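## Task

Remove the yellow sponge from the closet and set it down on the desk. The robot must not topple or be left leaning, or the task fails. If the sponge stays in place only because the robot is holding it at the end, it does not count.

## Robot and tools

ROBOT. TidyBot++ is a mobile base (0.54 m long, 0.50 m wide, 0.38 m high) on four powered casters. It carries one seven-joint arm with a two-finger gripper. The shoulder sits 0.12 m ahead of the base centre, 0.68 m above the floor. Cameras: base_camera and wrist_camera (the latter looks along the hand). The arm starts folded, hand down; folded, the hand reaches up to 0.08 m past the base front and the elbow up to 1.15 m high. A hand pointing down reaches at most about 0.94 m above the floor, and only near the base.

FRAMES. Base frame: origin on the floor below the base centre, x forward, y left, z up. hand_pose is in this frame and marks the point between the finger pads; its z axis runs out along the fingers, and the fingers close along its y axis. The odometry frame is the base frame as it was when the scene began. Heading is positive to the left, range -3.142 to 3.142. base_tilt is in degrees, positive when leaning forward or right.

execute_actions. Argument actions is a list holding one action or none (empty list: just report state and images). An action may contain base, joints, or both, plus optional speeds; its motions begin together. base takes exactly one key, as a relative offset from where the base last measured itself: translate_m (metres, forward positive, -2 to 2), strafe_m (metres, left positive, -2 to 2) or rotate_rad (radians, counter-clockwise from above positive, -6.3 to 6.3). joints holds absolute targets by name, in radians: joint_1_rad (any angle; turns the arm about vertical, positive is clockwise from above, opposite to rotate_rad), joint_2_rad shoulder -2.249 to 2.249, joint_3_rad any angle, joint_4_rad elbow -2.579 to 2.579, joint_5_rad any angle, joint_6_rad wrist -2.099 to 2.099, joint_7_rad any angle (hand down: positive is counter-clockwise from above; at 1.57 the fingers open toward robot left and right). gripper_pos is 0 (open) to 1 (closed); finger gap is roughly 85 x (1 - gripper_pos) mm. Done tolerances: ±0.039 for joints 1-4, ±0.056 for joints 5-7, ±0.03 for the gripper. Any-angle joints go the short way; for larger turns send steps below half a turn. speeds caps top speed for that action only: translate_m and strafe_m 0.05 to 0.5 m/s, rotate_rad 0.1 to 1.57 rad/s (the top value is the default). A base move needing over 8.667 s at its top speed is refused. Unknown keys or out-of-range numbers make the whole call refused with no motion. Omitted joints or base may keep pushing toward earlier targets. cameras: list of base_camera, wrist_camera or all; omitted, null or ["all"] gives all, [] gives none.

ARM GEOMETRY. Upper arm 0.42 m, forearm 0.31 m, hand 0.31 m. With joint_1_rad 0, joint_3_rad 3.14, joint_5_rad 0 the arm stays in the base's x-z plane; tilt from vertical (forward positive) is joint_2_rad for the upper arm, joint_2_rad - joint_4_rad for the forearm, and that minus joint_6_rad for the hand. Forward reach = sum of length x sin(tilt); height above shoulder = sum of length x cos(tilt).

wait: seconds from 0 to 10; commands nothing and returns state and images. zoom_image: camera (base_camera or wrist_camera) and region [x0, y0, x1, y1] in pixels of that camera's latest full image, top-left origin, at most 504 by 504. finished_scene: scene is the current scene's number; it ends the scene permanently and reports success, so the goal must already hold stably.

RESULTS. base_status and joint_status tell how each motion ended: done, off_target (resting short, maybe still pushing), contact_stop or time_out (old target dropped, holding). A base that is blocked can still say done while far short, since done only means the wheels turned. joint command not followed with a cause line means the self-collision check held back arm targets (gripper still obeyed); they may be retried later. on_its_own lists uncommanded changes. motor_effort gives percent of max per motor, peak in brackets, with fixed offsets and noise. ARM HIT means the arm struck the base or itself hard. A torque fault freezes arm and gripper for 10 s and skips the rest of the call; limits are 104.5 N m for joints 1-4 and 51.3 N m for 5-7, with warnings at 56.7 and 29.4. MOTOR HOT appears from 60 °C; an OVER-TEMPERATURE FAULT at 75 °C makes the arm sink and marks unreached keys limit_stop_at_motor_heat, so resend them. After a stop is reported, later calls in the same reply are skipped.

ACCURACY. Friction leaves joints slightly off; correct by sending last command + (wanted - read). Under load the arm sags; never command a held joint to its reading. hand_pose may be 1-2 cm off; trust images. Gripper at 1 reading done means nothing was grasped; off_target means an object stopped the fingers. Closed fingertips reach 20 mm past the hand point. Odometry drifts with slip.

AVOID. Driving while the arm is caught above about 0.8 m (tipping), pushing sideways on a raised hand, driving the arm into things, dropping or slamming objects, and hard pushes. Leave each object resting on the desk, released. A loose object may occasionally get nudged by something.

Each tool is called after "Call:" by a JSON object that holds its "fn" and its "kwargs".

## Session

Call:
{"fn": "execute_actions", "kwargs": {"actions": [{"joints":{"joint_6_rad":0.5}}]}}

Scene clock: 1.67 s.
base_odometry: x=+0.000 y=+0.000 heading=+0.000 (m, m, rad; odometry frame)
base_tilt: forward=-0.6 right=+0.1 (deg)
base_status: not commanded
joint_positions: joint_1_rad=+0.035 joint_2_rad=-0.355 joint_3_rad=+3.119 joint_4_rad=-2.550 joint_5_rad=+0.022 joint_6_rad=+0.473 joint_7_rad=+1.604 gripper_pos=+0.000
joint_status: all done
motor_effort: joint_1_rad=-1(1) joint_2_rad=-6(6) joint_3_rad=+0(1) joint_4_rad=+18(19) joint_5_rad=-1(0) joint_6_rad=+8(8) joint_7_rad=+0(1) (%)
hand_pose: x=+0.5352 y=+0.0000 z=+0.8452 quat_wxyz=(+0.021, +0.758, +0.021, +0.651) (m; base frame)
pictures: base_camera, wrist_camera
Images, in order (width x height): base_camera 644x364, wrist_camera 644x476.

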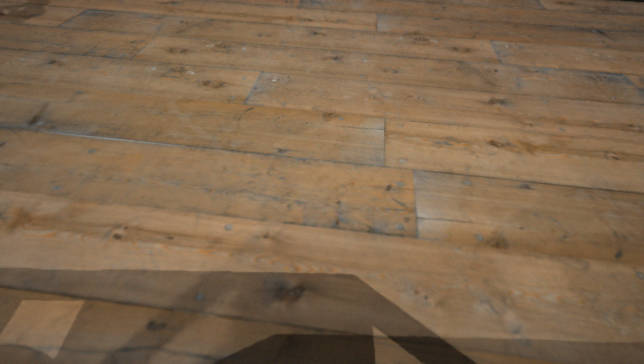

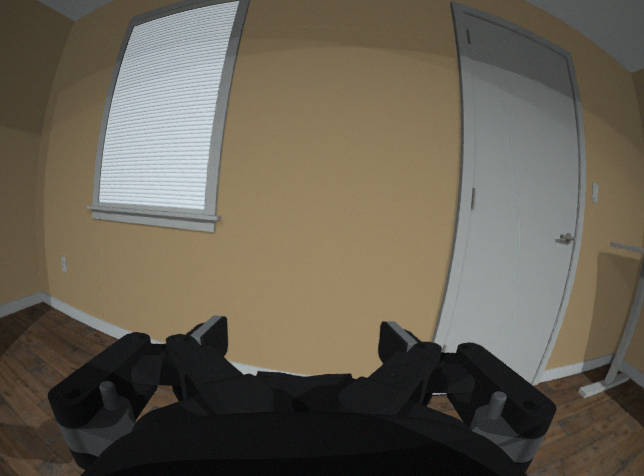

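Similar layout; closet to the left.

Call:
{"fn": "execute_actions", "kwargs": {"actions": [{"base":{"rotate_rad":1.40},"joints":{"joint_1_rad":0,"joint_2_rad":-0.2,"joint_3_rad":3.14,"joint_4_rad":-2.04,"joint_5_rad":0,"joint_6_rad":0.28,"joint_7_rad":1.57,"gripper_pos":1}}]}}

Scene clock: 4.20 s.
base_odometry: x=+0.000 y=+0.000 heading=+1.399 (m, m, rad; odometry frame)
base_tilt: forward=-0.6 right=+0.1 (deg)
base_status: done
joint_positions: joint_1_rad=+0.007 joint_2_rad=-0.211 joint_3_rad=+3.133 joint_4_rad=-2.055 joint_5_rad=+0.022 joint_6_rad=+0.329 joint_7_rad=+1.603 gripper_pos=+0.999
joint_status: all done
motor_effort: joint_1_rad=+0(3) joint_2_rad=-14(15) joint_3_rad=+0(1) joint_4_rad=+21(21) joint_5_rad=+0(0) joint_6_rad=+8(9) joint_7_rad=+1(0) (%)
hand_pose: x=+0.6443 y=+0.0047 z=+1.0253 quat_wxyz=(+0.017, +0.687, +0.022, +0.726) (m; base frame)
pictures: base_camera, wrist_camera
Images, in order (width x height): base_camera 644x364, wrist_camera 644x476.

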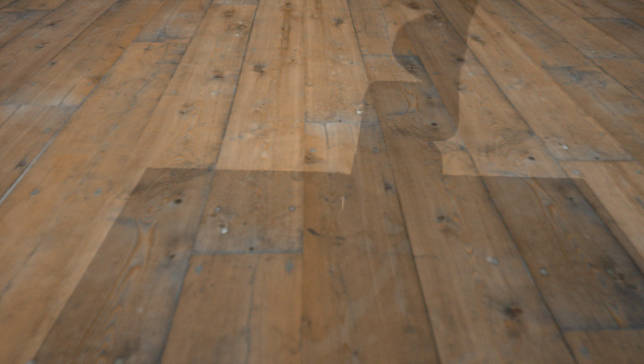

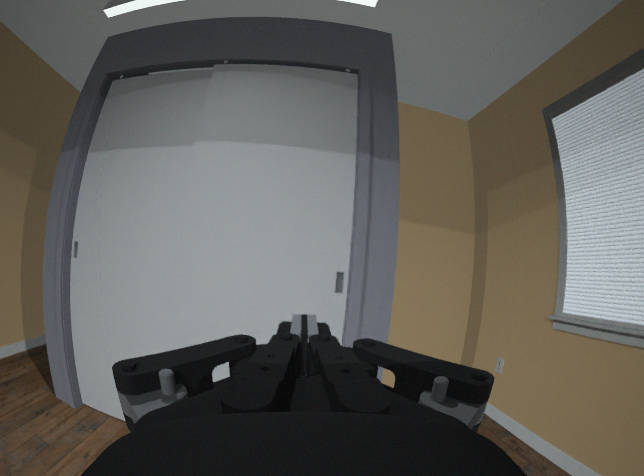

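Call:
{"fn": "execute_actions", "kwargs": {"actions": [{"base":{"rotate_rad":0.05},"joints":{"joint_4_rad":-2.29,"joint_5_rad":-0.03,"joint_6_rad":0.55,"joint_7_rad":1.54}}], "cameras": []}}

Call:
{"fn": "execute_actions", "kwargs": {"actions": [{"base":{"strafe_m":-0.25}}], "cameras": []}}

Call:
{"fn": "execute_actions", "kwargs": {"actions": [{"base":{"translate_m":0.75}}]}}

Scene clock: 5.83 s.
base_odometry: x=+0.000 y=+0.000 heading=+1.449 (m, m, rad; odometry frame)
base_tilt: forward=-0.6 right=+0.1 (deg)
base_status: done
joint_positions: joint_1_rad=+0.002 joint_2_rad=-0.211 joint_3_rad=+3.135 joint_4_rad=-2.276 joint_5_rad=+0.001 joint_6_rad=+0.503 joint_7_rad=+1.573 gripper_pos=+0.999
joint_status: all done
motor_effort: joint_1_rad=-1(3) joint_2_rad=-13(14) joint_3_rad=+0(3) joint_4_rad=+20(22) joint_5_rad=+0(0) joint_6_rad=+8(9) joint_7_rad=+1(0) (%)
hand_pose: x=+0.6189 y=+0.0039 z=+0.9466 quat_wxyz=(+0.000, +0.704, +0.003, +0.710) (m; base frame)
pictures: none
No camera images: the call's "cameras" was empty. Leave "cameras" out to get every camera's image.

Scene clock: 7.63 s.
base_odometry: x=+0.248 y=-0.030 heading=+1.450 (m, m, rad; odometry frame)
base_tilt: forward=-0.6 right=+0.1 (deg)
base_status: done
joint_positions: joint_1_rad=+0.002 joint_2_rad=-0.211 joint_3_rad=+3.139 joint_4_rad=-2.276 joint_5_rad=-0.001 joint_6_rad=+0.503 joint_7_rad=+1.573 gripper_pos=+0.999
joint_status: not commanded
motor_effort: joint_1_rad=-1(1) joint_2_rad=-12(13) joint_3_rad=+0(3) joint_4_rad=+20(19) joint_5_rad=+0(1) joint_6_rad=+8(9) joint_7_rad=+0(1) (%)
hand_pose: x=+0.6190 y=+0.0013 z=+0.9466 quat_wxyz=(+0.001, +0.704, +0.000, +0.710) (m; base frame)
pictures: none
No camera images: the call's "cameras" was empty. Leave "cameras" out to get every camera's image.

Scene clock: 10.50 s.
base_odometry: x=+0.339 y=+0.714 heading=+1.449 (m, m, rad; odometry frame)
base_tilt: forward=-0.6 right=+0.1 (deg)
base_status: done
joint_positions: joint_1_rad=+0.002 joint_2_rad=-0.205 joint_3_rad=+3.139 joint_4_rad=-2.277 joint_5_rad=-0.001 joint_6_rad=+0.505 joint_7_rad=+1.573 gripper_pos=+0.999
joint_status: not commanded
motor_effort: joint_1_rad=-1(0) joint_2_rad=-13(15) joint_3_rad=+0(1) joint_4_rad=+20(20) joint_5_rad=+0(0) joint_6_rad=+8(9) joint_7_rad=+1(1) (%)
hand_pose: x=+0.6203 y=+0.0013 z=+0.9438 quat_wxyz=(+0.001, +0.706, +0.000, +0.708) (m; base frame)
pictures: base_camera, wrist_camera
Images, in order (width x height): base_camera 644x364, wrist_camera 644x476.

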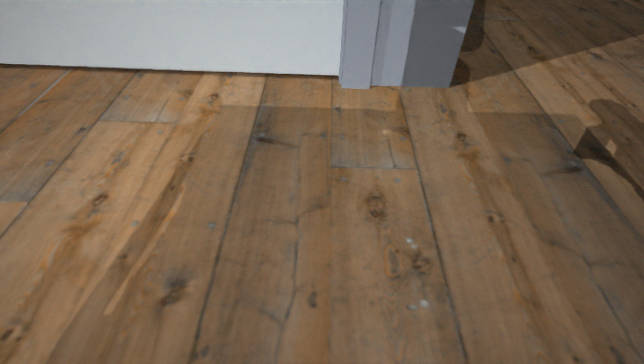

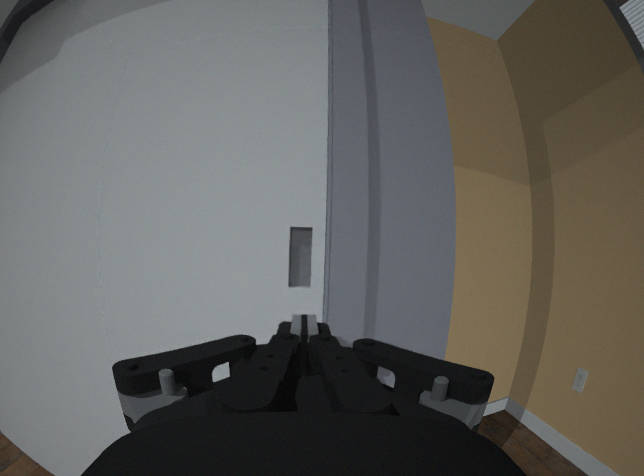

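Call:
{"fn": "execute_actions", "kwargs": {"actions": [{"base":{"translate_m":0.17},"joints":{"joint_4_rad":-2.205}}], "cameras": ["wrist_camera"]}}

Scene clock: 12.40 s.
base_odometry: x=+0.360 y=+0.883 heading=+1.449 (m, m, rad; odometry frame)
base_tilt: forward=-0.6 right=+0.1 (deg)
base_status: done
joint_positions: joint_1_rad=+0.002 joint_2_rad=-0.196 joint_3_rad=+3.139 joint_4_rad=-2.215 joint_5_rad=-0.001 joint_6_rad=+0.506 joint_7_rad=+1.573 gripper_pos=+0.999
joint_status: all done
motor_effort: joint_1_rad=-1(2) joint_2_rad=-13(16) joint_3_rad=+0(1) joint_4_rad=+20(20) joint_5_rad=+0(0) joint_6_rad=+9(9) joint_7_rad=+1(1) (%)
hand_pose: x=+0.6311 y=+0.0013 z=+0.9761 quat_wxyz=(+0.001, +0.687, +0.000, +0.727) (m; base frame)
pictures: wrist_camera
Images, in order (width x height): wrist_camera 644x476.

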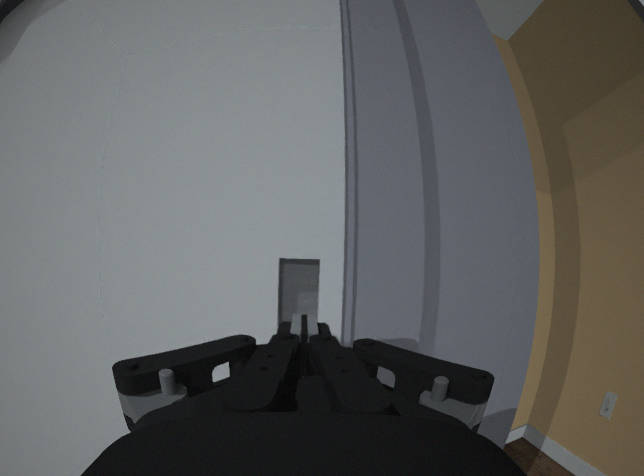

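Call:
{"fn": "execute_actions", "kwargs": {"actions": [{"base":{"strafe_m":0.004}}], "cameras": []}}

Call:
{"fn": "execute_actions", "kwargs": {"actions": [{"base":{"translate_m":0.08},"speeds":{"translate_m":0.06}}], "cameras": ["wrist_camera"]}}

Scene clock: 13.13 s.
base_odometry: x=+0.356 y=+0.884 heading=+1.449 (m, m, rad; odometry frame)
base_tilt: forward=-0.6 right=+0.1 (deg)
base_status: done
joint_positions: joint_1_rad=+0.002 joint_2_rad=-0.196 joint_3_rad=+3.139 joint_4_rad=-2.215 joint_5_rad=-0.002 joint_6_rad=+0.506 joint_7_rad=+1.573 gripper_pos=+0.999
joint_status: not commanded
motor_effort: joint_1_rad=-1(2) joint_2_rad=-14(15) joint_3_rad=+0(4) joint_4_rad=+20(20) joint_5_rad=+0(1) joint_6_rad=+9(9) joint_7_rad=+1(0) (%)
hand_pose: x=+0.6311 y=+0.0012 z=+0.9761 quat_wxyz=(+0.001, +0.687, +0.000, +0.727) (m; base frame)
pictures: none
No camera images: the call's "cameras" was empty. Leave "cameras" out to get every camera's image.

Scene clock: 15.00 s.
base_odometry: x=+0.366 y=+0.963 heading=+1.449 (m, m, rad; odometry frame)
base_tilt: forward=-0.6 right=+0.1 (deg)
base_status: done
joint_positions: joint_1_rad=+0.002 joint_2_rad=-0.215 joint_3_rad=+3.139 joint_4_rad=-2.228 joint_5_rad=-0.002 joint_6_rad=+0.506 joint_7_rad=+1.573 gripper_pos=+0.999
joint_status: not commanded
motor_effort: joint_1_rad=-1(0) joint_2_rad=-10(15) joint_3_rad=+0(1) joint_4_rad=+25(30) joint_5_rad=+0(0) joint_6_rad=+11(11) joint_7_rad=+0(0) (%)
hand_pose: x=+0.6241 y=+0.0012 z=+0.9782 quat_wxyz=(+0.001, +0.684, +0.000, +0.729) (m; base frame)
pictures: wrist_camera
Images, in order (width x height): wrist_camera 644x476.

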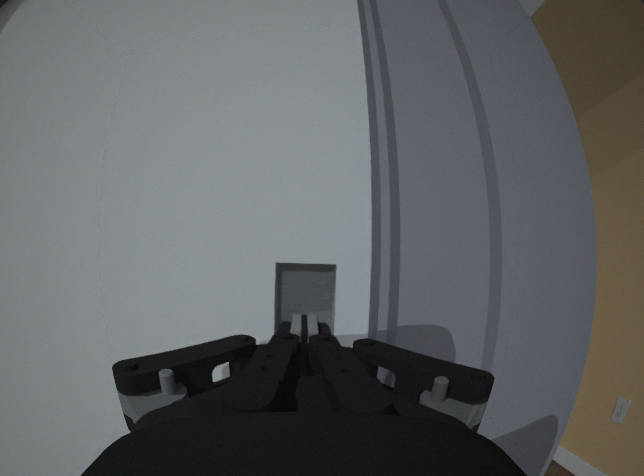

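Call:
{"fn": "execute_actions", "kwargs": {"actions": [{"base":{"strafe_m":0.62},"speeds":{"strafe_m":0.2},"joints":{"joint_2_rad":-0.17,"joint_4_rad":-2.18}}]}}

Call:
{"fn": "execute_actions", "kwargs": {"actions": [{"base":{"translate_m":-0.06}}], "cameras": []}}

Call:
{"fn": "execute_actions", "kwargs": {"actions": [{"base":{"strafe_m":-0.4},"joints":{"joint_6_rad":0.1}}]}}

Scene clock: 19.17 s.
base_odometry: x=-0.250 y=+1.039 heading=+1.449 (m, m, rad; odometry frame)
base_tilt: forward=-0.7 right=+0.0 (deg)
base_status: done
joint_positions: joint_1_rad=+0.029 joint_2_rad=-0.210 joint_3_rad=+3.163 joint_4_rad=-2.224 joint_5_rad=-0.040 joint_6_rad=+0.506 joint_7_rad=+1.573 gripper_pos=+0.999
joint_status: joint_2_rad off_target (ended at -0.210, target -0.170); joint_4_rad off_target (ended at -2.224, target -2.180)
motor_effort: joint_1_rad=-4(14) joint_2_rad=-2(12) joint_3_rad=-3(15) joint_4_rad=+32(32) joint_5_rad=+2(6) joint_6_rad=+11(12) joint_7_rad=+1(0) (%)
hand_pose: x=+0.6252 y=-0.0311 z=+0.9785 quat_wxyz=(+0.011, +0.683, -0.037, +0.729) (m; base frame)
pictures: base_camera, wrist_camera
Images, in order (width x height): base_camera 644x364, wrist_camera 644x476.

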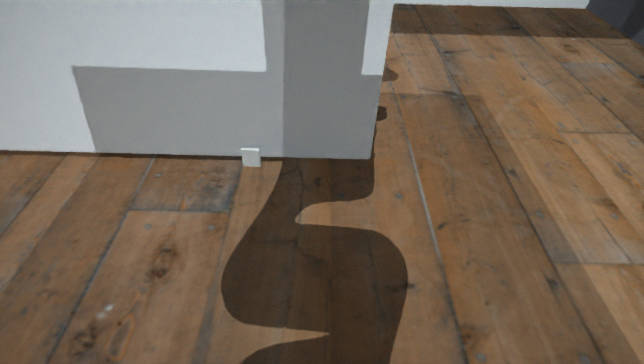

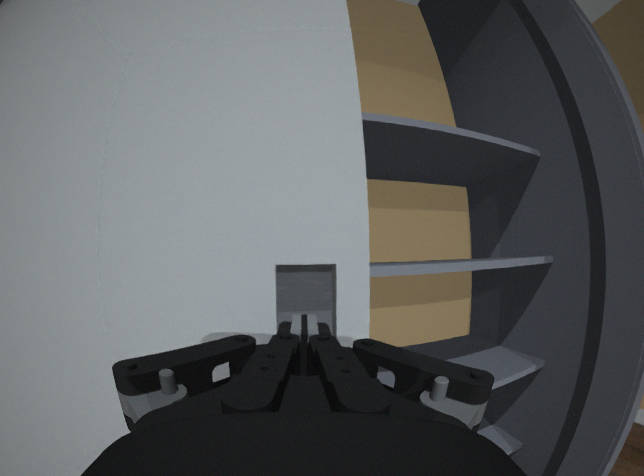

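Scene clock: 20.23 s.
base_odometry: x=-0.257 y=+0.979 heading=+1.449 (m, m, rad; odometry frame)
base_tilt: forward=-0.6 right=+0.1 (deg)
base_status: done
joint_positions: joint_1_rad=+0.014 joint_2_rad=-0.172 joint_3_rad=+3.151 joint_4_rad=-2.184 joint_5_rad=-0.040 joint_6_rad=+0.506 joint_7_rad=+1.573 gripper_pos=+0.999
joint_status: not commanded
on_its_own: joint_4_rad moved +0.039 to your old target -2.180
motor_effort: joint_1_rad=-1(4) joint_2_rad=-14(18) joint_3_rad=+0(3) joint_4_rad=+21(32) joint_5_rad=+0(2) joint_6_rad=+9(11) joint_7_rad=+1(0) (%)
hand_pose: x=+0.6417 y=-0.0173 z=+0.9821 quat_wxyz=(+0.002, +0.683, -0.027, +0.730) (m; base frame)
pictures: none
No camera images: the call's "cameras" was empty. Leave "cameras" out to get every camera's image.

Scene clock: 22.40 s.
base_odometry: x=+0.140 y=+0.930 heading=+1.449 (m, m, rad; odometry frame)
base_tilt: forward=-0.6 right=+0.1 (deg)
base_status: done
joint_positions: joint_1_rad=+0.011 joint_2_rad=-0.171 joint_3_rad=+3.147 joint_4_rad=-2.184 joint_5_rad=-0.040 joint_6_rad=+0.127 joint_7_rad=+1.573 gripper_pos=+0.999
joint_status: all done
motor_effort: joint_1_rad=-1(2) joint_2_rad=-14(16) joint_3_rad=+0(2) joint_4_rad=+20(22) joint_5_rad=+0(0) joint_6_rad=+8(10) joint_7_rad=+1(1) (%)
hand_pose: x=+0.6274 y=-0.0086 z=+0.8654 quat_wxyz=(-0.005, +0.809, -0.024, +0.587) (m; base frame)
pictures: base_camera, wrist_camera
Images, in order (width x height): base_camera 644x364, wrist_camera 644x476.

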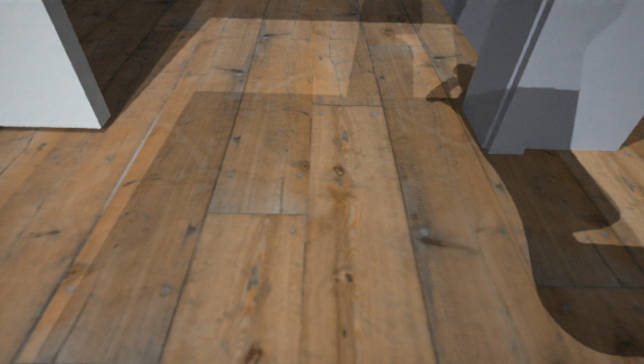

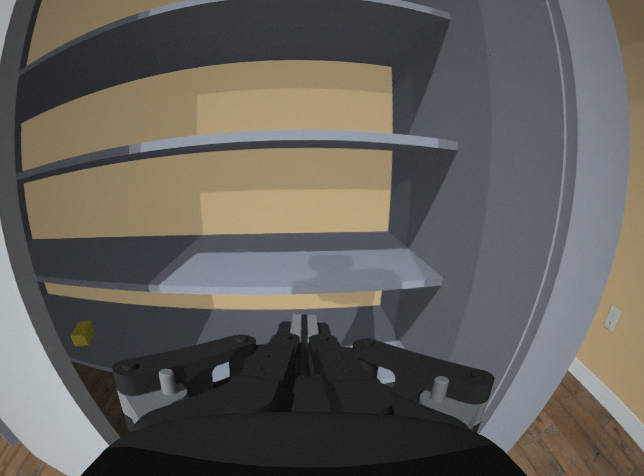

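Call:
{"fn": "execute_actions", "kwargs": {"actions": [{"base":{"strafe_m":1.13},"joints":{"joint_1_rad":-0.13,"joint_2_rad":-0.22,"joint_4_rad":-2.23,"joint_5_rad":0.02,"joint_6_rad":0.53,"joint_7_rad":0}}]}}

Scene clock: 26.53 s.
base_odometry: x=-0.982 y=+1.067 heading=+1.449 (m, m, rad; odometry frame)
base_tilt: forward=-0.6 right=+0.0 (deg)
base_status: done
joint_positions: joint_1_rad=-0.120 joint_2_rad=-0.204 joint_3_rad=+3.144 joint_4_rad=-2.211 joint_5_rad=-0.009 joint_6_rad=+0.487 joint_7_rad=+0.011 gripper_pos=+0.999
joint_status: all done
motor_effort: joint_1_rad=-1(2) joint_2_rad=-13(17) joint_3_rad=+0(2) joint_4_rad=+20(21) joint_5_rad=+0(0) joint_6_rad=+8(9) joint_7_rad=+1(2) (%)
hand_pose: x=+0.6260 y=+0.0600 z=+0.9767 quat_wxyz=(-0.540, +0.515, -0.458, +0.483) (m; base frame)
pictures: base_camera, wrist_camera
Images, in order (width x height): base_camera 644x364, wrist_camera 644x476.

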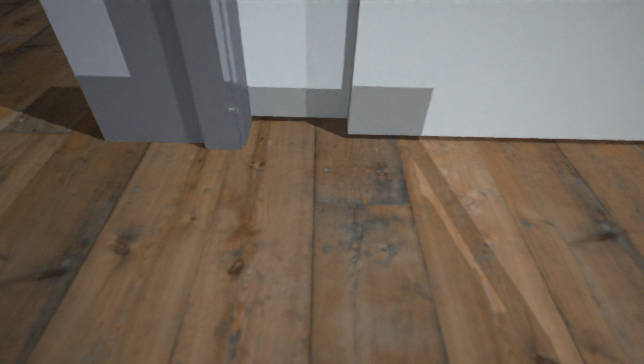

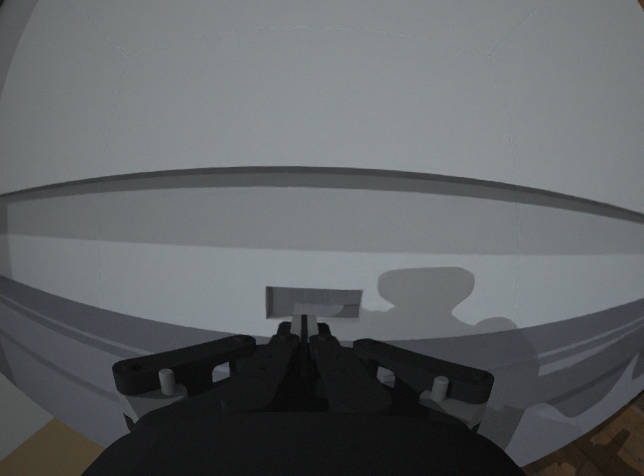

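Call:
{"fn": "execute_actions", "kwargs": {"actions": [{"base":{"strafe_m":0.028}}], "cameras": []}}

Call:
{"fn": "execute_actions", "kwargs": {"actions": [{"base":{"translate_m":0.07}}], "cameras": ["wrist_camera"]}}

Scene clock: 27.77 s.
base_odometry: x=-1.010 y=+1.070 heading=+1.449 (m, m, rad; odometry frame)
base_tilt: forward=-0.6 right=+0.0 (deg)
base_status: done
joint_positions: joint_1_rad=-0.124 joint_2_rad=-0.205 joint_3_rad=+3.139 joint_4_rad=-2.212 joint_5_rad=-0.009 joint_6_rad=+0.487 joint_7_rad=+0.011 gripper_pos=+0.999
joint_status: not commanded
motor_effort: joint_1_rad=+0(1) joint_2_rad=-13(15) joint_3_rad=+0(2) joint_4_rad=+20(21) joint_5_rad=+0(0) joint_6_rad=+8(8) joint_7_rad=+1(1) (%)
hand_pose: x=+0.6251 y=+0.0644 z=+0.9769 quat_wxyz=(-0.542, +0.517, -0.455, +0.481) (m; base frame)
pictures: none
No camera images: the call's "cameras" was empty. Leave "cameras" out to get every camera's image.

Scene clock: 28.90 s.
base_odometry: x=-1.001 y=+1.140 heading=+1.449 (m, m, rad; odometry frame)
base_tilt: forward=-0.6 right=+0.0 (deg)
base_status: done
joint_positions: joint_1_rad=-0.124 joint_2_rad=-0.211 joint_3_rad=+3.139 joint_4_rad=-2.213 joint_5_rad=-0.009 joint_6_rad=+0.487 joint_7_rad=+0.011 gripper_pos=+0.999
joint_status: not commanded
motor_effort: joint_1_rad=-1(0) joint_2_rad=-13(16) joint_3_rad=+0(1) joint_4_rad=+21(21) joint_5_rad=+0(0) joint_6_rad=+9(9) joint_7_rad=+1(1) (%)
hand_pose: x=+0.6233 y=+0.0642 z=+0.9787 quat_wxyz=(-0.543, +0.516, -0.455, +0.482) (m; base frame)
pictures: wrist_camera
Images, in order (width x height): wrist_camera 644x476.

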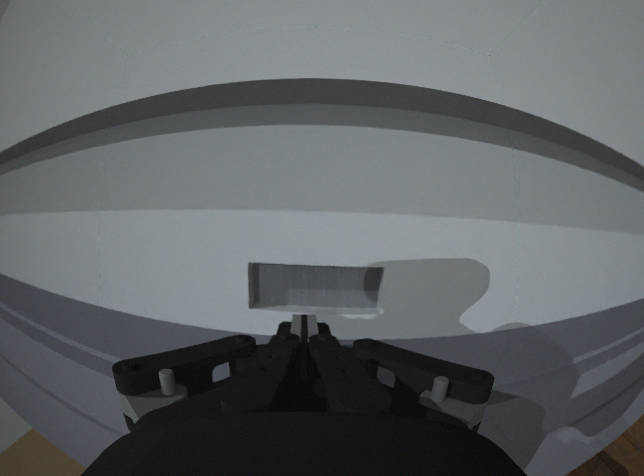

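Call:
{"fn": "execute_actions", "kwargs": {"actions": [{"base":{"strafe_m":-0.015}}], "cameras": ["wrist_camera"]}}

Call:
{"fn": "execute_actions", "kwargs": {"actions": [{"base":{"translate_m":0.05},"speeds":{"translate_m":0.05}}], "cameras": ["wrist_camera"]}}

Scene clock: 29.97 s.
base_odometry: x=-0.986 y=+1.138 heading=+1.449 (m, m, rad; odometry frame)
base_tilt: forward=-0.6 right=+0.1 (deg)
base_status: done
joint_positions: joint_1_rad=-0.124 joint_2_rad=-0.211 joint_3_rad=+3.141 joint_4_rad=-2.213 joint_5_rad=-0.008 joint_6_rad=+0.487 joint_7_rad=+0.011 gripper_pos=+0.999
joint_status: not commanded
motor_effort: joint_1_rad=+0(1) joint_2_rad=-14(15) joint_3_rad=+0(2) joint_4_rad=+20(21) joint_5_rad=+0(1) joint_6_rad=+9(9) joint_7_rad=+1(1) (%)
hand_pose: x=+0.6232 y=+0.0634 z=+0.9789 quat_wxyz=(-0.543, +0.515, -0.455, +0.483) (m; base frame)
pictures: wrist_camera
Images, in order (width x height): wrist_camera 644x476.

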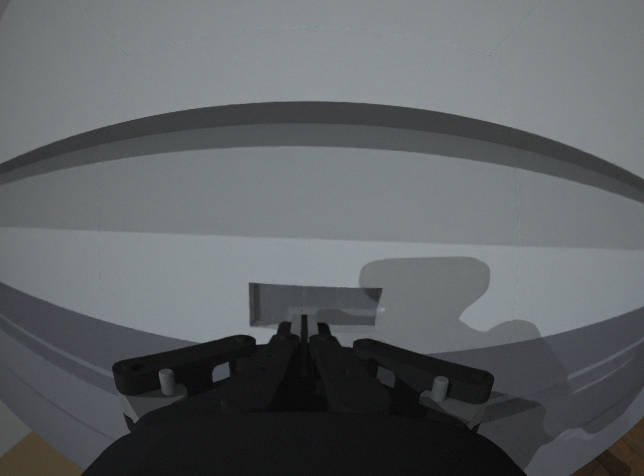

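Scene clock: 31.50 s.
base_odometry: x=-0.980 y=+1.188 heading=+1.449 (m, m, rad; odometry frame)
base_tilt: forward=-0.6 right=+0.0 (deg)
base_status: done
joint_positions: joint_1_rad=-0.125 joint_2_rad=-0.246 joint_3_rad=+3.139 joint_4_rad=-2.241 joint_5_rad=-0.007 joint_6_rad=+0.487 joint_7_rad=+0.011 gripper_pos=+0.999
joint_status: not commanded
motor_effort: joint_1_rad=+0(2) joint_2_rad=-7(13) joint_3_rad=+1(3) joint_4_rad=+23(27) joint_5_rad=+0(1) joint_6_rad=+8(9) joint_7_rad=+1(1) (%)
hand_pose: x=+0.6097 y=+0.0630 z=+0.9802 quat_wxyz=(-0.545, +0.514, -0.452, +0.484) (m; base frame)
pictures: wrist_camera
Images, in order (width x height): wrist_camera 644x476.

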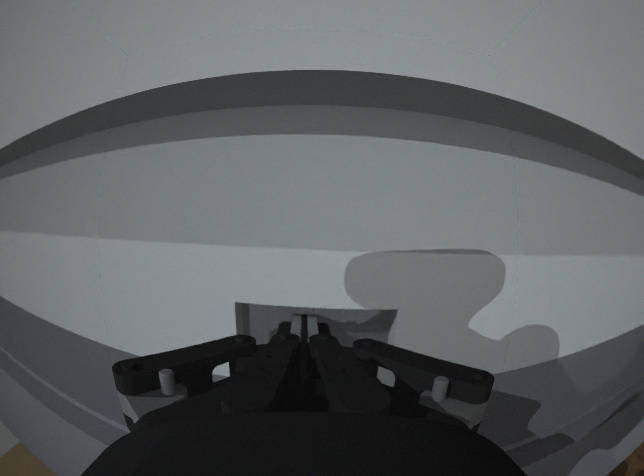

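Call:
{"fn": "execute_actions", "kwargs": {"actions": [{"base":{"strafe_m":-0.68},"speeds":{"strafe_m":0.14},"joints":{"joint_2_rad":-0.17,"joint_4_rad":-2.18}}]}}

Scene clock: 37.20 s.
base_odometry: x=-0.305 y=+1.106 heading=+1.449 (m, m, rad; odometry frame)
base_tilt: forward=-0.6 right=+0.1 (deg)
base_status: done
joint_positions: joint_1_rad=-0.197 joint_2_rad=-0.208 joint_3_rad=+3.069 joint_4_rad=-2.209 joint_5_rad=+0.041 joint_6_rad=+0.489 joint_7_rad=+0.011 gripper_pos=+0.999
joint_status: all done
motor_effort: joint_1_rad=+10(19) joint_2_rad=-3(14) joint_3_rad=+12(22) joint_4_rad=+29(30) joint_5_rad=-5(9) joint_6_rad=+10(10) joint_7_rad=+1(1) (%)
hand_pose: x=+0.6065 y=+0.1461 z=+0.9803 quat_wxyz=(-0.569, +0.563, -0.393, +0.453) (m; base frame)
pictures: base_camera, wrist_camera
Images, in order (width x height): base_camera 644x364, wrist_camera 644x476.

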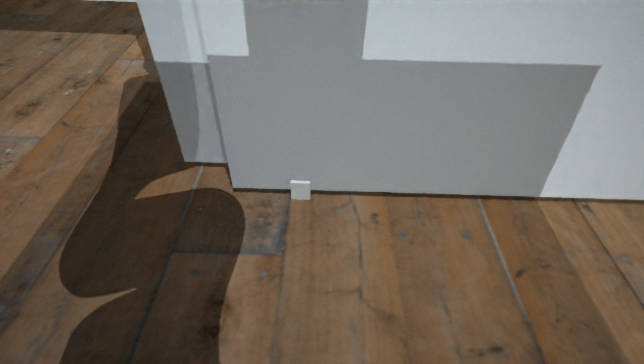

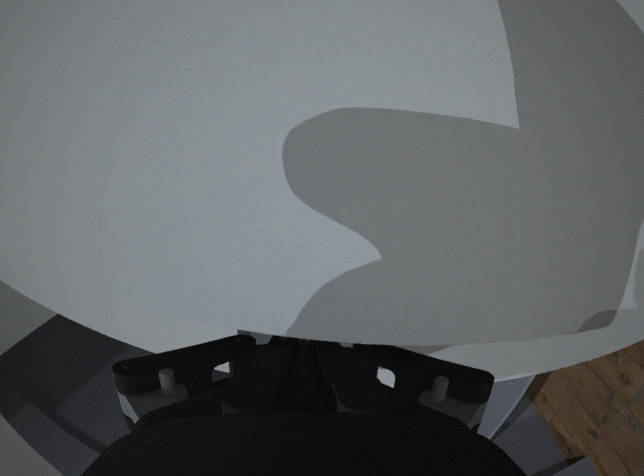

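Call:
{"fn": "execute_actions", "kwargs": {"actions": [{"base":{"translate_m":-0.38},"joints":{"joint_1_rad":-0.25}}], "cameras": []}}

Call:
{"fn": "execute_actions", "kwargs": {"actions": [{"base":{"strafe_m":0.45},"joints":{"joint_1_rad":0,"joint_2_rad":1.25,"joint_4_rad":-1.55,"joint_5_rad":-0.02,"joint_6_rad":1.04,"joint_7_rad":1.585,"gripper_pos":0}}]}}

Scene clock: 39.83 s.
base_odometry: x=-0.351 y=+0.728 heading=+1.449 (m, m, rad; odometry frame)
base_tilt: forward=-0.6 right=+0.0 (deg)
base_status: done
joint_positions: joint_1_rad=-0.235 joint_2_rad=-0.171 joint_3_rad=+3.137 joint_4_rad=-2.179 joint_5_rad=+0.041 joint_6_rad=+0.489 joint_7_rad=+0.011 gripper_pos=+0.999
joint_status: all done
motor_effort: joint_1_rad=-1(10) joint_2_rad=-14(18) joint_3_rad=+0(12) joint_4_rad=+20(29) joint_5_rad=+0(5) joint_6_rad=+8(10) joint_7_rad=+1(1) (%)
hand_pose: x=+0.6262 y=+0.1313 z=+0.9796 quat_wxyz=(-0.564, +0.556, -0.407, +0.457) (m; base frame)
pictures: none
No camera images: the call's "cameras" was empty. Leave "cameras" out to get every camera's image.

Scene clock: 42.50 s.
base_odometry: x=-0.798 y=+0.782 heading=+1.450 (m, m, rad; odometry frame)
base_tilt: forward=-0.6 right=+0.0 (deg)
base_status: done
joint_positions: joint_1_rad=-0.009 joint_2_rad=+1.244 joint_3_rad=+3.137 joint_4_rad=-1.569 joint_5_rad=+0.010 joint_6_rad=+0.991 joint_7_rad=+1.555 gripper_pos=+0.000
joint_status: all done
motor_effort: joint_1_rad=+0(3) joint_2_rad=-48(50) joint_3_rad=-1(2) joint_4_rad=+10(20) joint_5_rad=+0(1) joint_6_rad=+8(8) joint_7_rad=+1(1) (%)
hand_pose: x=+0.9203 y=+0.0133 z=+0.4421 quat_wxyz=(-0.011, +0.790, +0.001, +0.613) (m; base frame)
pictures: base_camera, wrist_camera
Images, in order (width x height): base_camera 644x364, wrist_camera 644x476.

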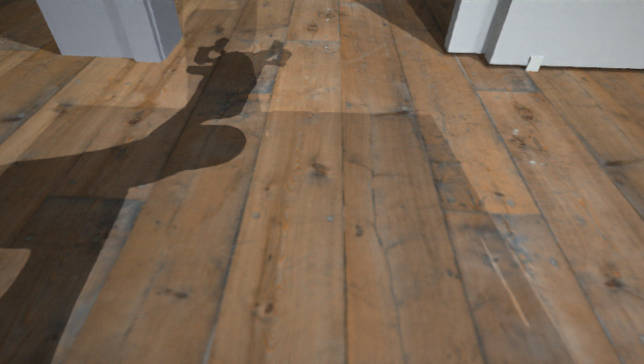

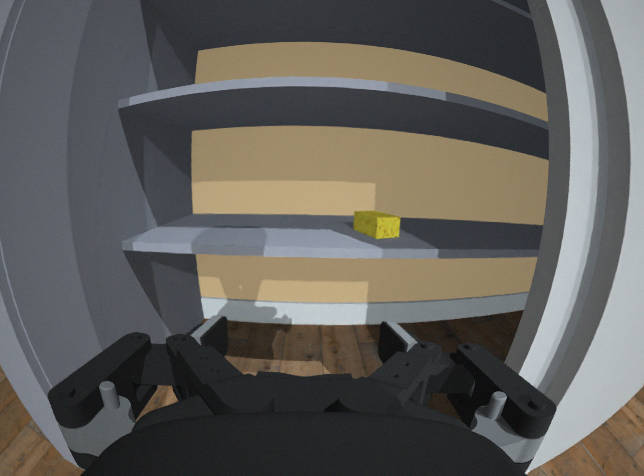

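Call:
{"fn": "execute_actions", "kwargs": {"actions": [{"base":{"strafe_m":-0.12}}], "cameras": []}}

Call:
{"fn": "execute_actions", "kwargs": {"actions": [{"base":{"translate_m":0.27}}]}}

Scene clock: 44.47 s.
base_odometry: x=-0.679 y=+0.768 heading=+1.450 (m, m, rad; odometry frame)
base_tilt: forward=-0.6 right=+0.1 (deg)
base_status: done
joint_positions: joint_1_rad=+0.004 joint_2_rad=+1.244 joint_3_rad=+3.139 joint_4_rad=-1.567 joint_5_rad=+0.006 joint_6_rad=+0.993 joint_7_rad=+1.555 gripper_pos=+0.000
joint_status: not commanded
motor_effort: joint_1_rad=-1(4) joint_2_rad=-48(49) joint_3_rad=-1(3) joint_4_rad=+10(11) joint_5_rad=+0(1) joint_6_rad=+8(8) joint_7_rad=+0(1) (%)
hand_pose: x=+0.9216 y=+0.0011 z=+0.4437 quat_wxyz=(-0.006, +0.789, -0.005, +0.615) (m; base frame)
pictures: none
No camera images: the call's "cameras" was empty. Leave "cameras" out to get every camera's image.

Scene clock: 46.33 s.
base_odometry: x=-0.646 y=+1.036 heading=+1.449 (m, m, rad; odometry frame)
base_tilt: forward=-0.6 right=+0.0 (deg)
base_status: done
joint_positions: joint_1_rad=+0.004 joint_2_rad=+1.244 joint_3_rad=+3.139 joint_4_rad=-1.560 joint_5_rad=+0.006 joint_6_rad=+0.994 joint_7_rad=+1.555 gripper_pos=+0.000
joint_status: not commanded
motor_effort: joint_1_rad=-1(1) joint_2_rad=-49(51) joint_3_rad=-1(1) joint_4_rad=+11(12) joint_5_rad=+0(1) joint_6_rad=+8(9) joint_7_rad=+1(1) (%)
hand_pose: x=+0.9242 y=+0.0011 z=+0.4467 quat_wxyz=(-0.006, +0.786, -0.005, +0.618) (m; base frame)
pictures: base_camera, wrist_camera
Images, in order (width x height): base_camera 644x364, wrist_camera 644x476.

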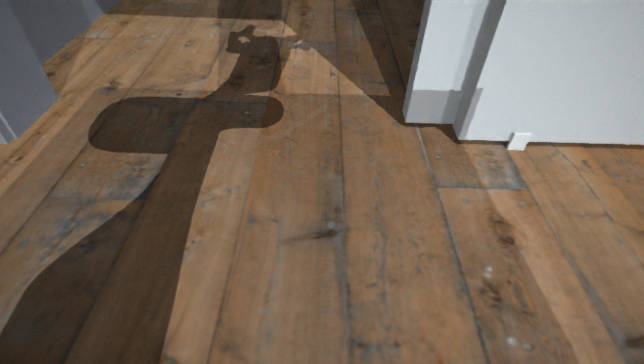

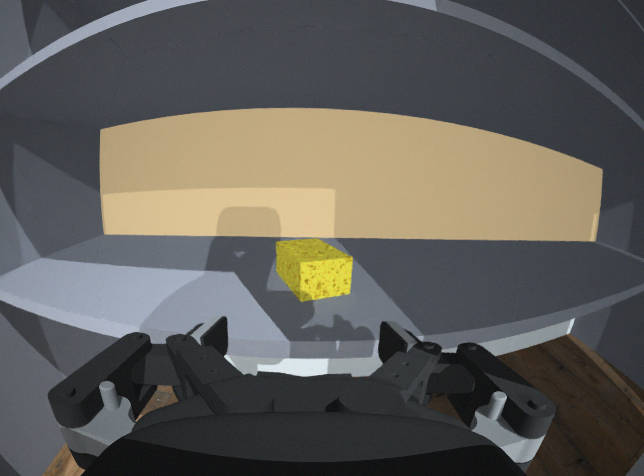

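Call:
{"fn": "execute_actions", "kwargs": {"actions": [{"base":{"strafe_m":-0.013},"joints":{"joint_2_rad":1.27}}], "cameras": []}}

Call:
{"fn": "execute_actions", "kwargs": {"actions": [{"base":{"translate_m":0.07}}], "cameras": ["wrist_camera"]}}

Scene clock: 47.67 s.
base_odometry: x=-0.633 y=+1.034 heading=+1.449 (m, m, rad; odometry frame)
base_tilt: forward=-0.6 right=+0.1 (deg)
base_status: done
joint_positions: joint_1_rad=+0.004 joint_2_rad=+1.258 joint_3_rad=+3.139 joint_4_rad=-1.560 joint_5_rad=+0.006 joint_6_rad=+0.994 joint_7_rad=+1.555 gripper_pos=+0.000
joint_status: all done
motor_effort: joint_1_rad=+0(3) joint_2_rad=-48(50) joint_3_rad=-1(2) joint_4_rad=+10(11) joint_5_rad=+0(1) joint_6_rad=+8(8) joint_7_rad=+1(1) (%)
hand_pose: x=+0.9208 y=+0.0012 z=+0.4356 quat_wxyz=(-0.006, +0.791, -0.005, +0.612) (m; base frame)
pictures: none
No camera images: the call's "cameras" was empty. Leave "cameras" out to get every camera's image.

Scene clock: 48.80 s.
base_odometry: x=-0.624 y=+1.104 heading=+1.449 (m, m, rad; odometry frame)
base_tilt: forward=-0.6 right=+0.0 (deg)
base_status: done
joint_positions: joint_1_rad=+0.004 joint_2_rad=+1.258 joint_3_rad=+3.139 joint_4_rad=-1.557 joint_5_rad=+0.006 joint_6_rad=+0.994 joint_7_rad=+1.555 gripper_pos=+0.000
joint_status: not commanded
motor_effort: joint_1_rad=-1(4) joint_2_rad=-49(50) joint_3_rad=-1(2) joint_4_rad=+11(12) joint_5_rad=+0(1) joint_6_rad=+8(8) joint_7_rad=+0(1) (%)
hand_pose: x=+0.9217 y=+0.0014 z=+0.4363 quat_wxyz=(-0.006, +0.790, -0.005, +0.613) (m; base frame)
pictures: wrist_camera
Images, in order (width x height): wrist_camera 644x476.

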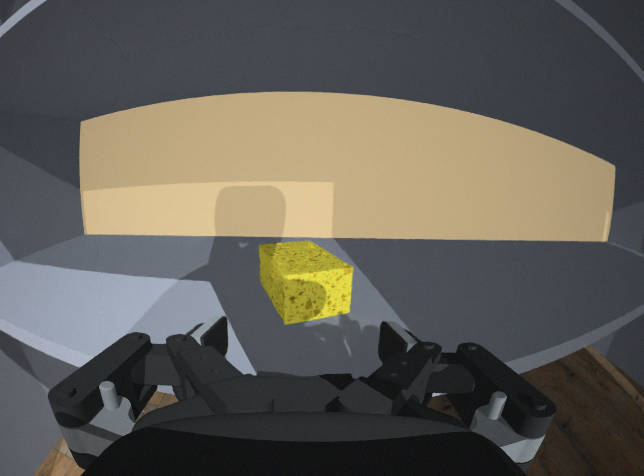

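Call:
{"fn": "execute_actions", "kwargs": {"actions": [{"base":{"translate_m":0.065},"joints":{"joint_2_rad":1.283}}], "cameras": ["wrist_camera"]}}

Scene clock: 50.07 s.
base_odometry: x=-0.616 y=+1.169 heading=+1.449 (m, m, rad; odometry frame)
base_tilt: forward=-0.6 right=+0.0 (deg)
base_status: done
joint_positions: joint_1_rad=+0.003 joint_2_rad=+1.270 joint_3_rad=+3.139 joint_4_rad=-1.555 joint_5_rad=+0.006 joint_6_rad=+0.994 joint_7_rad=+1.555 gripper_pos=+0.000
joint_status: all done
motor_effort: joint_1_rad=-1(5) joint_2_rad=-48(49) joint_3_rad=-1(3) joint_4_rad=+11(11) joint_5_rad=+0(1) joint_6_rad=+8(8) joint_7_rad=+1(0) (%)
hand_pose: x=+0.9196 y=+0.0014 z=+0.4276 quat_wxyz=(-0.006, +0.793, -0.005, +0.609) (m; base frame)
pictures: wrist_camera
Images, in order (width x height): wrist_camera 644x476.

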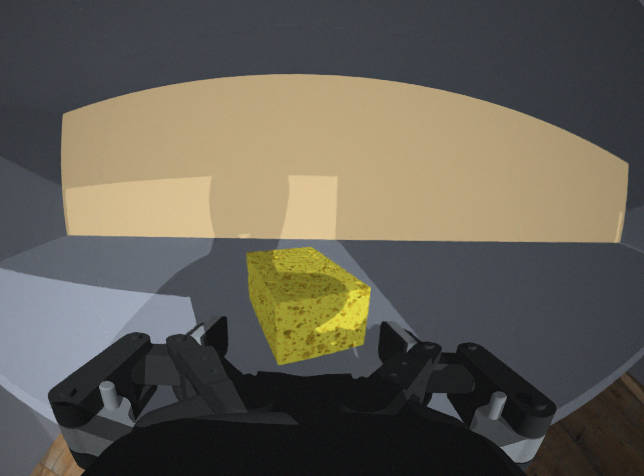

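Call:
{"fn": "execute_actions", "kwargs": {"actions": [{"base":{"strafe_m":-0.005}}], "cameras": []}}

Call:
{"fn": "execute_actions", "kwargs": {"actions": [{"base":{"translate_m":0.045},"speeds":{"translate_m":0.08}}], "cameras": ["wrist_camera"]}}

Call:
{"fn": "execute_actions", "kwargs": {"actions": [{"joints":{"gripper_pos":1}}], "cameras": ["wrist_camera"]}}

Scene clock: 50.83 s.
base_odometry: x=-0.611 y=+1.168 heading=+1.449 (m, m, rad; odometry frame)
base_tilt: forward=-0.6 right=+0.0 (deg)
base_status: done
joint_positions: joint_1_rad=+0.002 joint_2_rad=+1.270 joint_3_rad=+3.139 joint_4_rad=-1.555 joint_5_rad=+0.006 joint_6_rad=+0.994 joint_7_rad=+1.555 gripper_pos=+0.000
joint_status: not commanded
motor_effort: joint_1_rad=-1(4) joint_2_rad=-49(49) joint_3_rad=-1(2) joint_4_rad=+11(11) joint_5_rad=+0(1) joint_6_rad=+8(8) joint_7_rad=+1(1) (%)
hand_pose: x=+0.9196 y=+0.0023 z=+0.4276 quat_wxyz=(-0.006, +0.793, -0.005, +0.609) (m; base frame)
pictures: none
No camera images: the call's "cameras" was empty. Leave "cameras" out to get every camera's image.

Scene clock: 51.93 s.
base_odometry: x=-0.605 y=+1.213 heading=+1.449 (m, m, rad; odometry frame)
base_tilt: forward=-0.6 right=+0.0 (deg)
base_status: done
joint_positions: joint_1_rad=+0.002 joint_2_rad=+1.270 joint_3_rad=+3.139 joint_4_rad=-1.555 joint_5_rad=+0.006 joint_6_rad=+0.994 joint_7_rad=+1.555 gripper_pos=+0.000
joint_status: not commanded
motor_effort: joint_1_rad=-1(3) joint_2_rad=-49(49) joint_3_rad=-1(2) joint_4_rad=+10(12) joint_5_rad=+0(1) joint_6_rad=+8(8) joint_7_rad=+1(0) (%)
hand_pose: x=+0.9196 y=+0.0024 z=+0.4276 quat_wxyz=(-0.006, +0.793, -0.005, +0.609) (m; base frame)
pictures: wrist_camera
Images, in order (width x height): wrist_camera 644x476.

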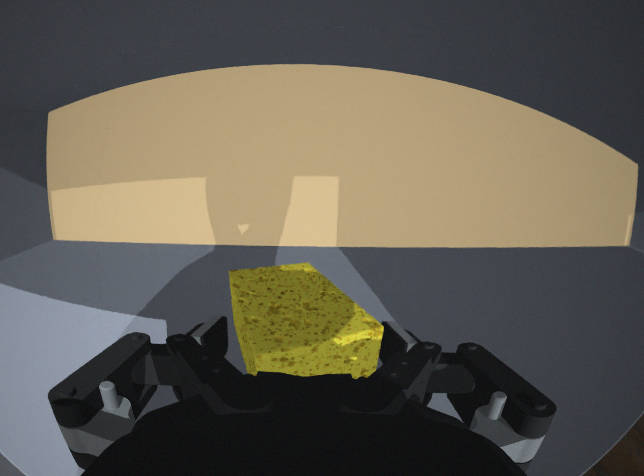

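Scene clock: 53.03 s.
base_odometry: x=-0.605 y=+1.213 heading=+1.449 (m, m, rad; odometry frame)
base_tilt: forward=-0.6 right=+0.1 (deg)
base_status: not commanded
joint_positions: joint_1_rad=+0.002 joint_2_rad=+1.270 joint_3_rad=+3.139 joint_4_rad=-1.555 joint_5_rad=+0.006 joint_6_rad=+0.997 joint_7_rad=+1.555 gripper_pos=+0.404
joint_status: gripper_pos off_target (ended at +0.404, target +1.000)
motor_effort: joint_1_rad=-1(1) joint_2_rad=-47(49) joint_3_rad=-1(1) joint_4_rad=+9(10) joint_5_rad=+0(0) joint_6_rad=+7(8) joint_7_rad=+1(0) (%)
hand_pose: x=+0.9198 y=+0.0024 z=+0.4284 quat_wxyz=(-0.006, +0.792, -0.005, +0.611) (m; base frame)
pictures: wrist_camera
Images, in order (width x height): wrist_camera 644x476.

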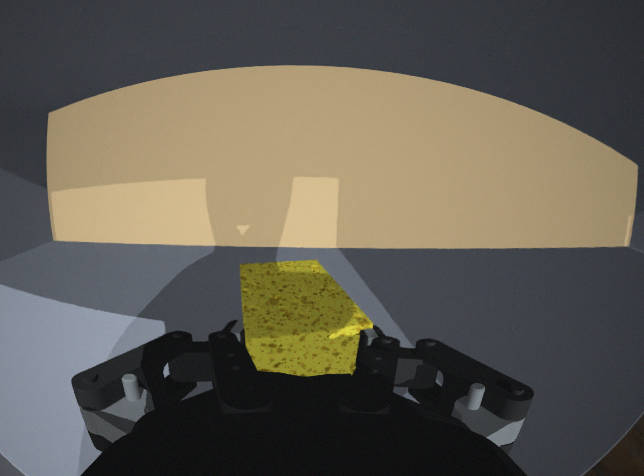

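Call:
{"fn": "execute_actions", "kwargs": {"actions": [{"joints":{"gripper_pos":0.1}}], "cameras": []}}

Call:
{"fn": "execute_actions", "kwargs": {"actions": [{"base":{"translate_m":0.02},"speeds":{"translate_m":0.08}}], "cameras": []}}

Call:
{"fn": "execute_actions", "kwargs": {"actions": [{"joints":{"gripper_pos":1}}], "cameras": ["wrist_camera"]}}

Scene clock: 54.30 s.
base_odometry: x=-0.605 y=+1.213 heading=+1.449 (m, m, rad; odometry frame)
base_tilt: forward=-0.6 right=+0.1 (deg)
base_status: not commanded
joint_positions: joint_1_rad=+0.002 joint_2_rad=+1.271 joint_3_rad=+3.139 joint_4_rad=-1.555 joint_5_rad=+0.006 joint_6_rad=+0.997 joint_7_rad=+1.555 gripper_pos=+0.100
joint_status: all done
motor_effort: joint_1_rad=+0(0) joint_2_rad=-48(49) joint_3_rad=-1(1) joint_4_rad=+10(10) joint_5_rad=+0(0) joint_6_rad=+8(8) joint_7_rad=+0(1) (%)
hand_pose: x=+0.9197 y=+0.0024 z=+0.4282 quat_wxyz=(-0.006, +0.792, -0.005, +0.610) (m; base frame)
pictures: none
No camera images: the call's "cameras" was empty. Leave "cameras" out to get every camera's image.

Scene clock: 55.10 s.
base_odometry: x=-0.603 y=+1.233 heading=+1.448 (m, m, rad; odometry frame)
base_tilt: forward=-0.6 right=+0.1 (deg)
base_status: done
joint_positions: joint_1_rad=+0.002 joint_2_rad=+1.271 joint_3_rad=+3.139 joint_4_rad=-1.554 joint_5_rad=+0.006 joint_6_rad=+0.997 joint_7_rad=+1.555 gripper_pos=+0.100
joint_status: not commanded
motor_effort: joint_1_rad=+0(5) joint_2_rad=-49(49) joint_3_rad=-1(3) joint_4_rad=+10(12) joint_5_rad=+0(1) joint_6_rad=+8(9) joint_7_rad=+1(0) (%)
hand_pose: x=+0.9200 y=+0.0024 z=+0.4285 quat_wxyz=(-0.006, +0.792, -0.005, +0.611) (m; base frame)
pictures: none
No camera images: the call's "cameras" was empty. Leave "cameras" out to get every camera's image.

Scene clock: 56.13 s.
base_odometry: x=-0.603 y=+1.233 heading=+1.448 (m, m, rad; odometry frame)
base_tilt: forward=-0.6 right=+0.1 (deg)
base_status: not commanded
joint_positions: joint_1_rad=+0.002 joint_2_rad=+1.271 joint_3_rad=+3.139 joint_4_rad=-1.554 joint_5_rad=+0.006 joint_6_rad=+0.999 joint_7_rad=+1.555 gripper_pos=+0.393
joint_status: gripper_pos off_target (ended at +0.393, target +1.000)
motor_effort: joint_1_rad=-1(0) joint_2_rad=-47(49) joint_3_rad=-1(1) joint_4_rad=+10(10) joint_5_rad=+0(0) joint_6_rad=+8(8) joint_7_rad=+1(0) (%)
hand_pose: x=+0.9201 y=+0.0024 z=+0.4289 quat_wxyz=(-0.006, +0.791, -0.005, +0.611) (m; base frame)
pictures: wrist_camera
Images, in order (width x height): wrist_camera 644x476.

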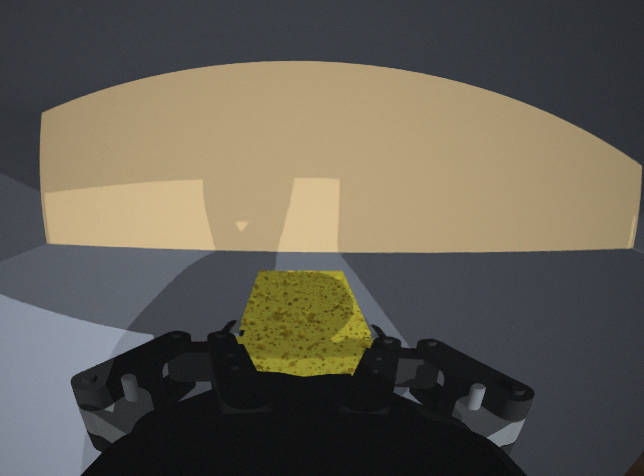

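Call:
{"fn": "execute_actions", "kwargs": {"actions": [{"joints":{"joint_2_rad":1.21}}], "cameras": []}}

Call:
{"fn": "execute_actions", "kwargs": {"actions": [{"base":{"translate_m":-1.2}}], "cameras": []}}

Call:
{"fn": "execute_actions", "kwargs": {"actions": [{"base":{"rotate_rad":-3.14},"joints":{"joint_2_rad":0.0,"joint_4_rad":-1.50,"joint_6_rad":-0.32}}], "cameras": ["wrist_camera"]}}

Scene clock: 57.47 s.
base_odometry: x=-0.603 y=+1.233 heading=+1.448 (m, m, rad; odometry frame)
base_tilt: forward=-0.6 right=+0.1 (deg)
base_status: not commanded
joint_positions: joint_1_rad=+0.002 joint_2_rad=+1.216 joint_3_rad=+3.139 joint_4_rad=-1.554 joint_5_rad=+0.006 joint_6_rad=+0.999 joint_7_rad=+1.555 gripper_pos=+0.393
joint_status: all done
motor_effort: joint_1_rad=-1(1) joint_2_rad=-49(51) joint_3_rad=-1(1) joint_4_rad=+11(11) joint_5_rad=+0(0) joint_6_rad=+8(9) joint_7_rad=+0(1) (%)
hand_pose: x=+0.9327 y=+0.0024 z=+0.4731 quat_wxyz=(-0.006, +0.774, -0.004, +0.633) (m; base frame)
pictures: none
No camera images: the call's "cameras" was empty. Leave "cameras" out to get every camera's image.

Scene clock: 61.40 s.
base_odometry: x=-0.750 y=+0.042 heading=+1.448 (m, m, rad; odometry frame)
base_tilt: forward=-0.6 right=+0.1 (deg)
base_status: done
joint_positions: joint_1_rad=+0.000 joint_2_rad=+1.216 joint_3_rad=+3.139 joint_4_rad=-1.553 joint_5_rad=+0.006 joint_6_rad=+0.999 joint_7_rad=+1.555 gripper_pos=+0.393
joint_status: not commanded
motor_effort: joint_1_rad=-1(6) joint_2_rad=-48(50) joint_3_rad=-1(3) joint_4_rad=+11(13) joint_5_rad=+0(1) joint_6_rad=+8(9) joint_7_rad=+1(1) (%)
hand_pose: x=+0.9330 y=+0.0038 z=+0.4734 quat_wxyz=(-0.007, +0.774, -0.004, +0.633) (m; base frame)
pictures: none
No camera images: the call's "cameras" was empty. Leave "cameras" out to get every camera's image.

Scene clock: 64.90 s.
base_odometry: x=-0.750 y=+0.042 heading=-1.691 (m, m, rad; odometry frame)
base_tilt: forward=-0.6 right=+0.1 (deg)
base_status: done
joint_positions: joint_1_rad=+0.010 joint_2_rad=+0.019 joint_3_rad=+3.147 joint_4_rad=-1.516 joint_5_rad=+0.006 joint_6_rad=-0.272 joint_7_rad=+1.555 gripper_pos=+0.393
joint_status: all done
motor_effort: joint_1_rad=-1(6) joint_2_rad=-23(52) joint_3_rad=+0(4) joint_4_rad=+22(20) joint_5_rad=+0(1) joint_6_rad=+8(10) joint_7_rad=+0(0) (%)
hand_pose: x=+0.7437 y=-0.0090 z=+1.0414 quat_wxyz=(+0.002, +0.785, -0.011, +0.619) (m; base frame)
pictures: wrist_camera
Images, in order (width x height): wrist_camera 644x476.

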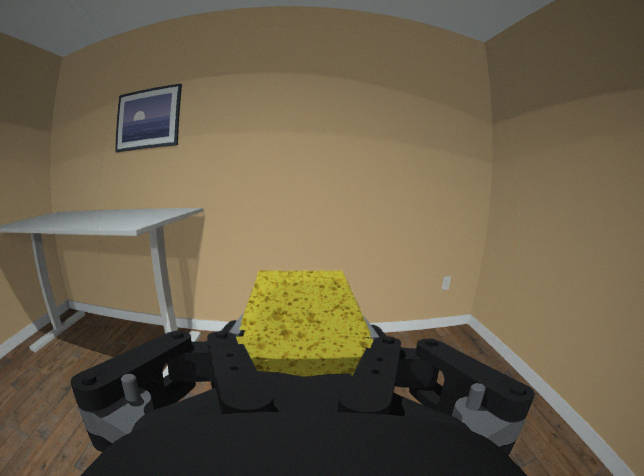

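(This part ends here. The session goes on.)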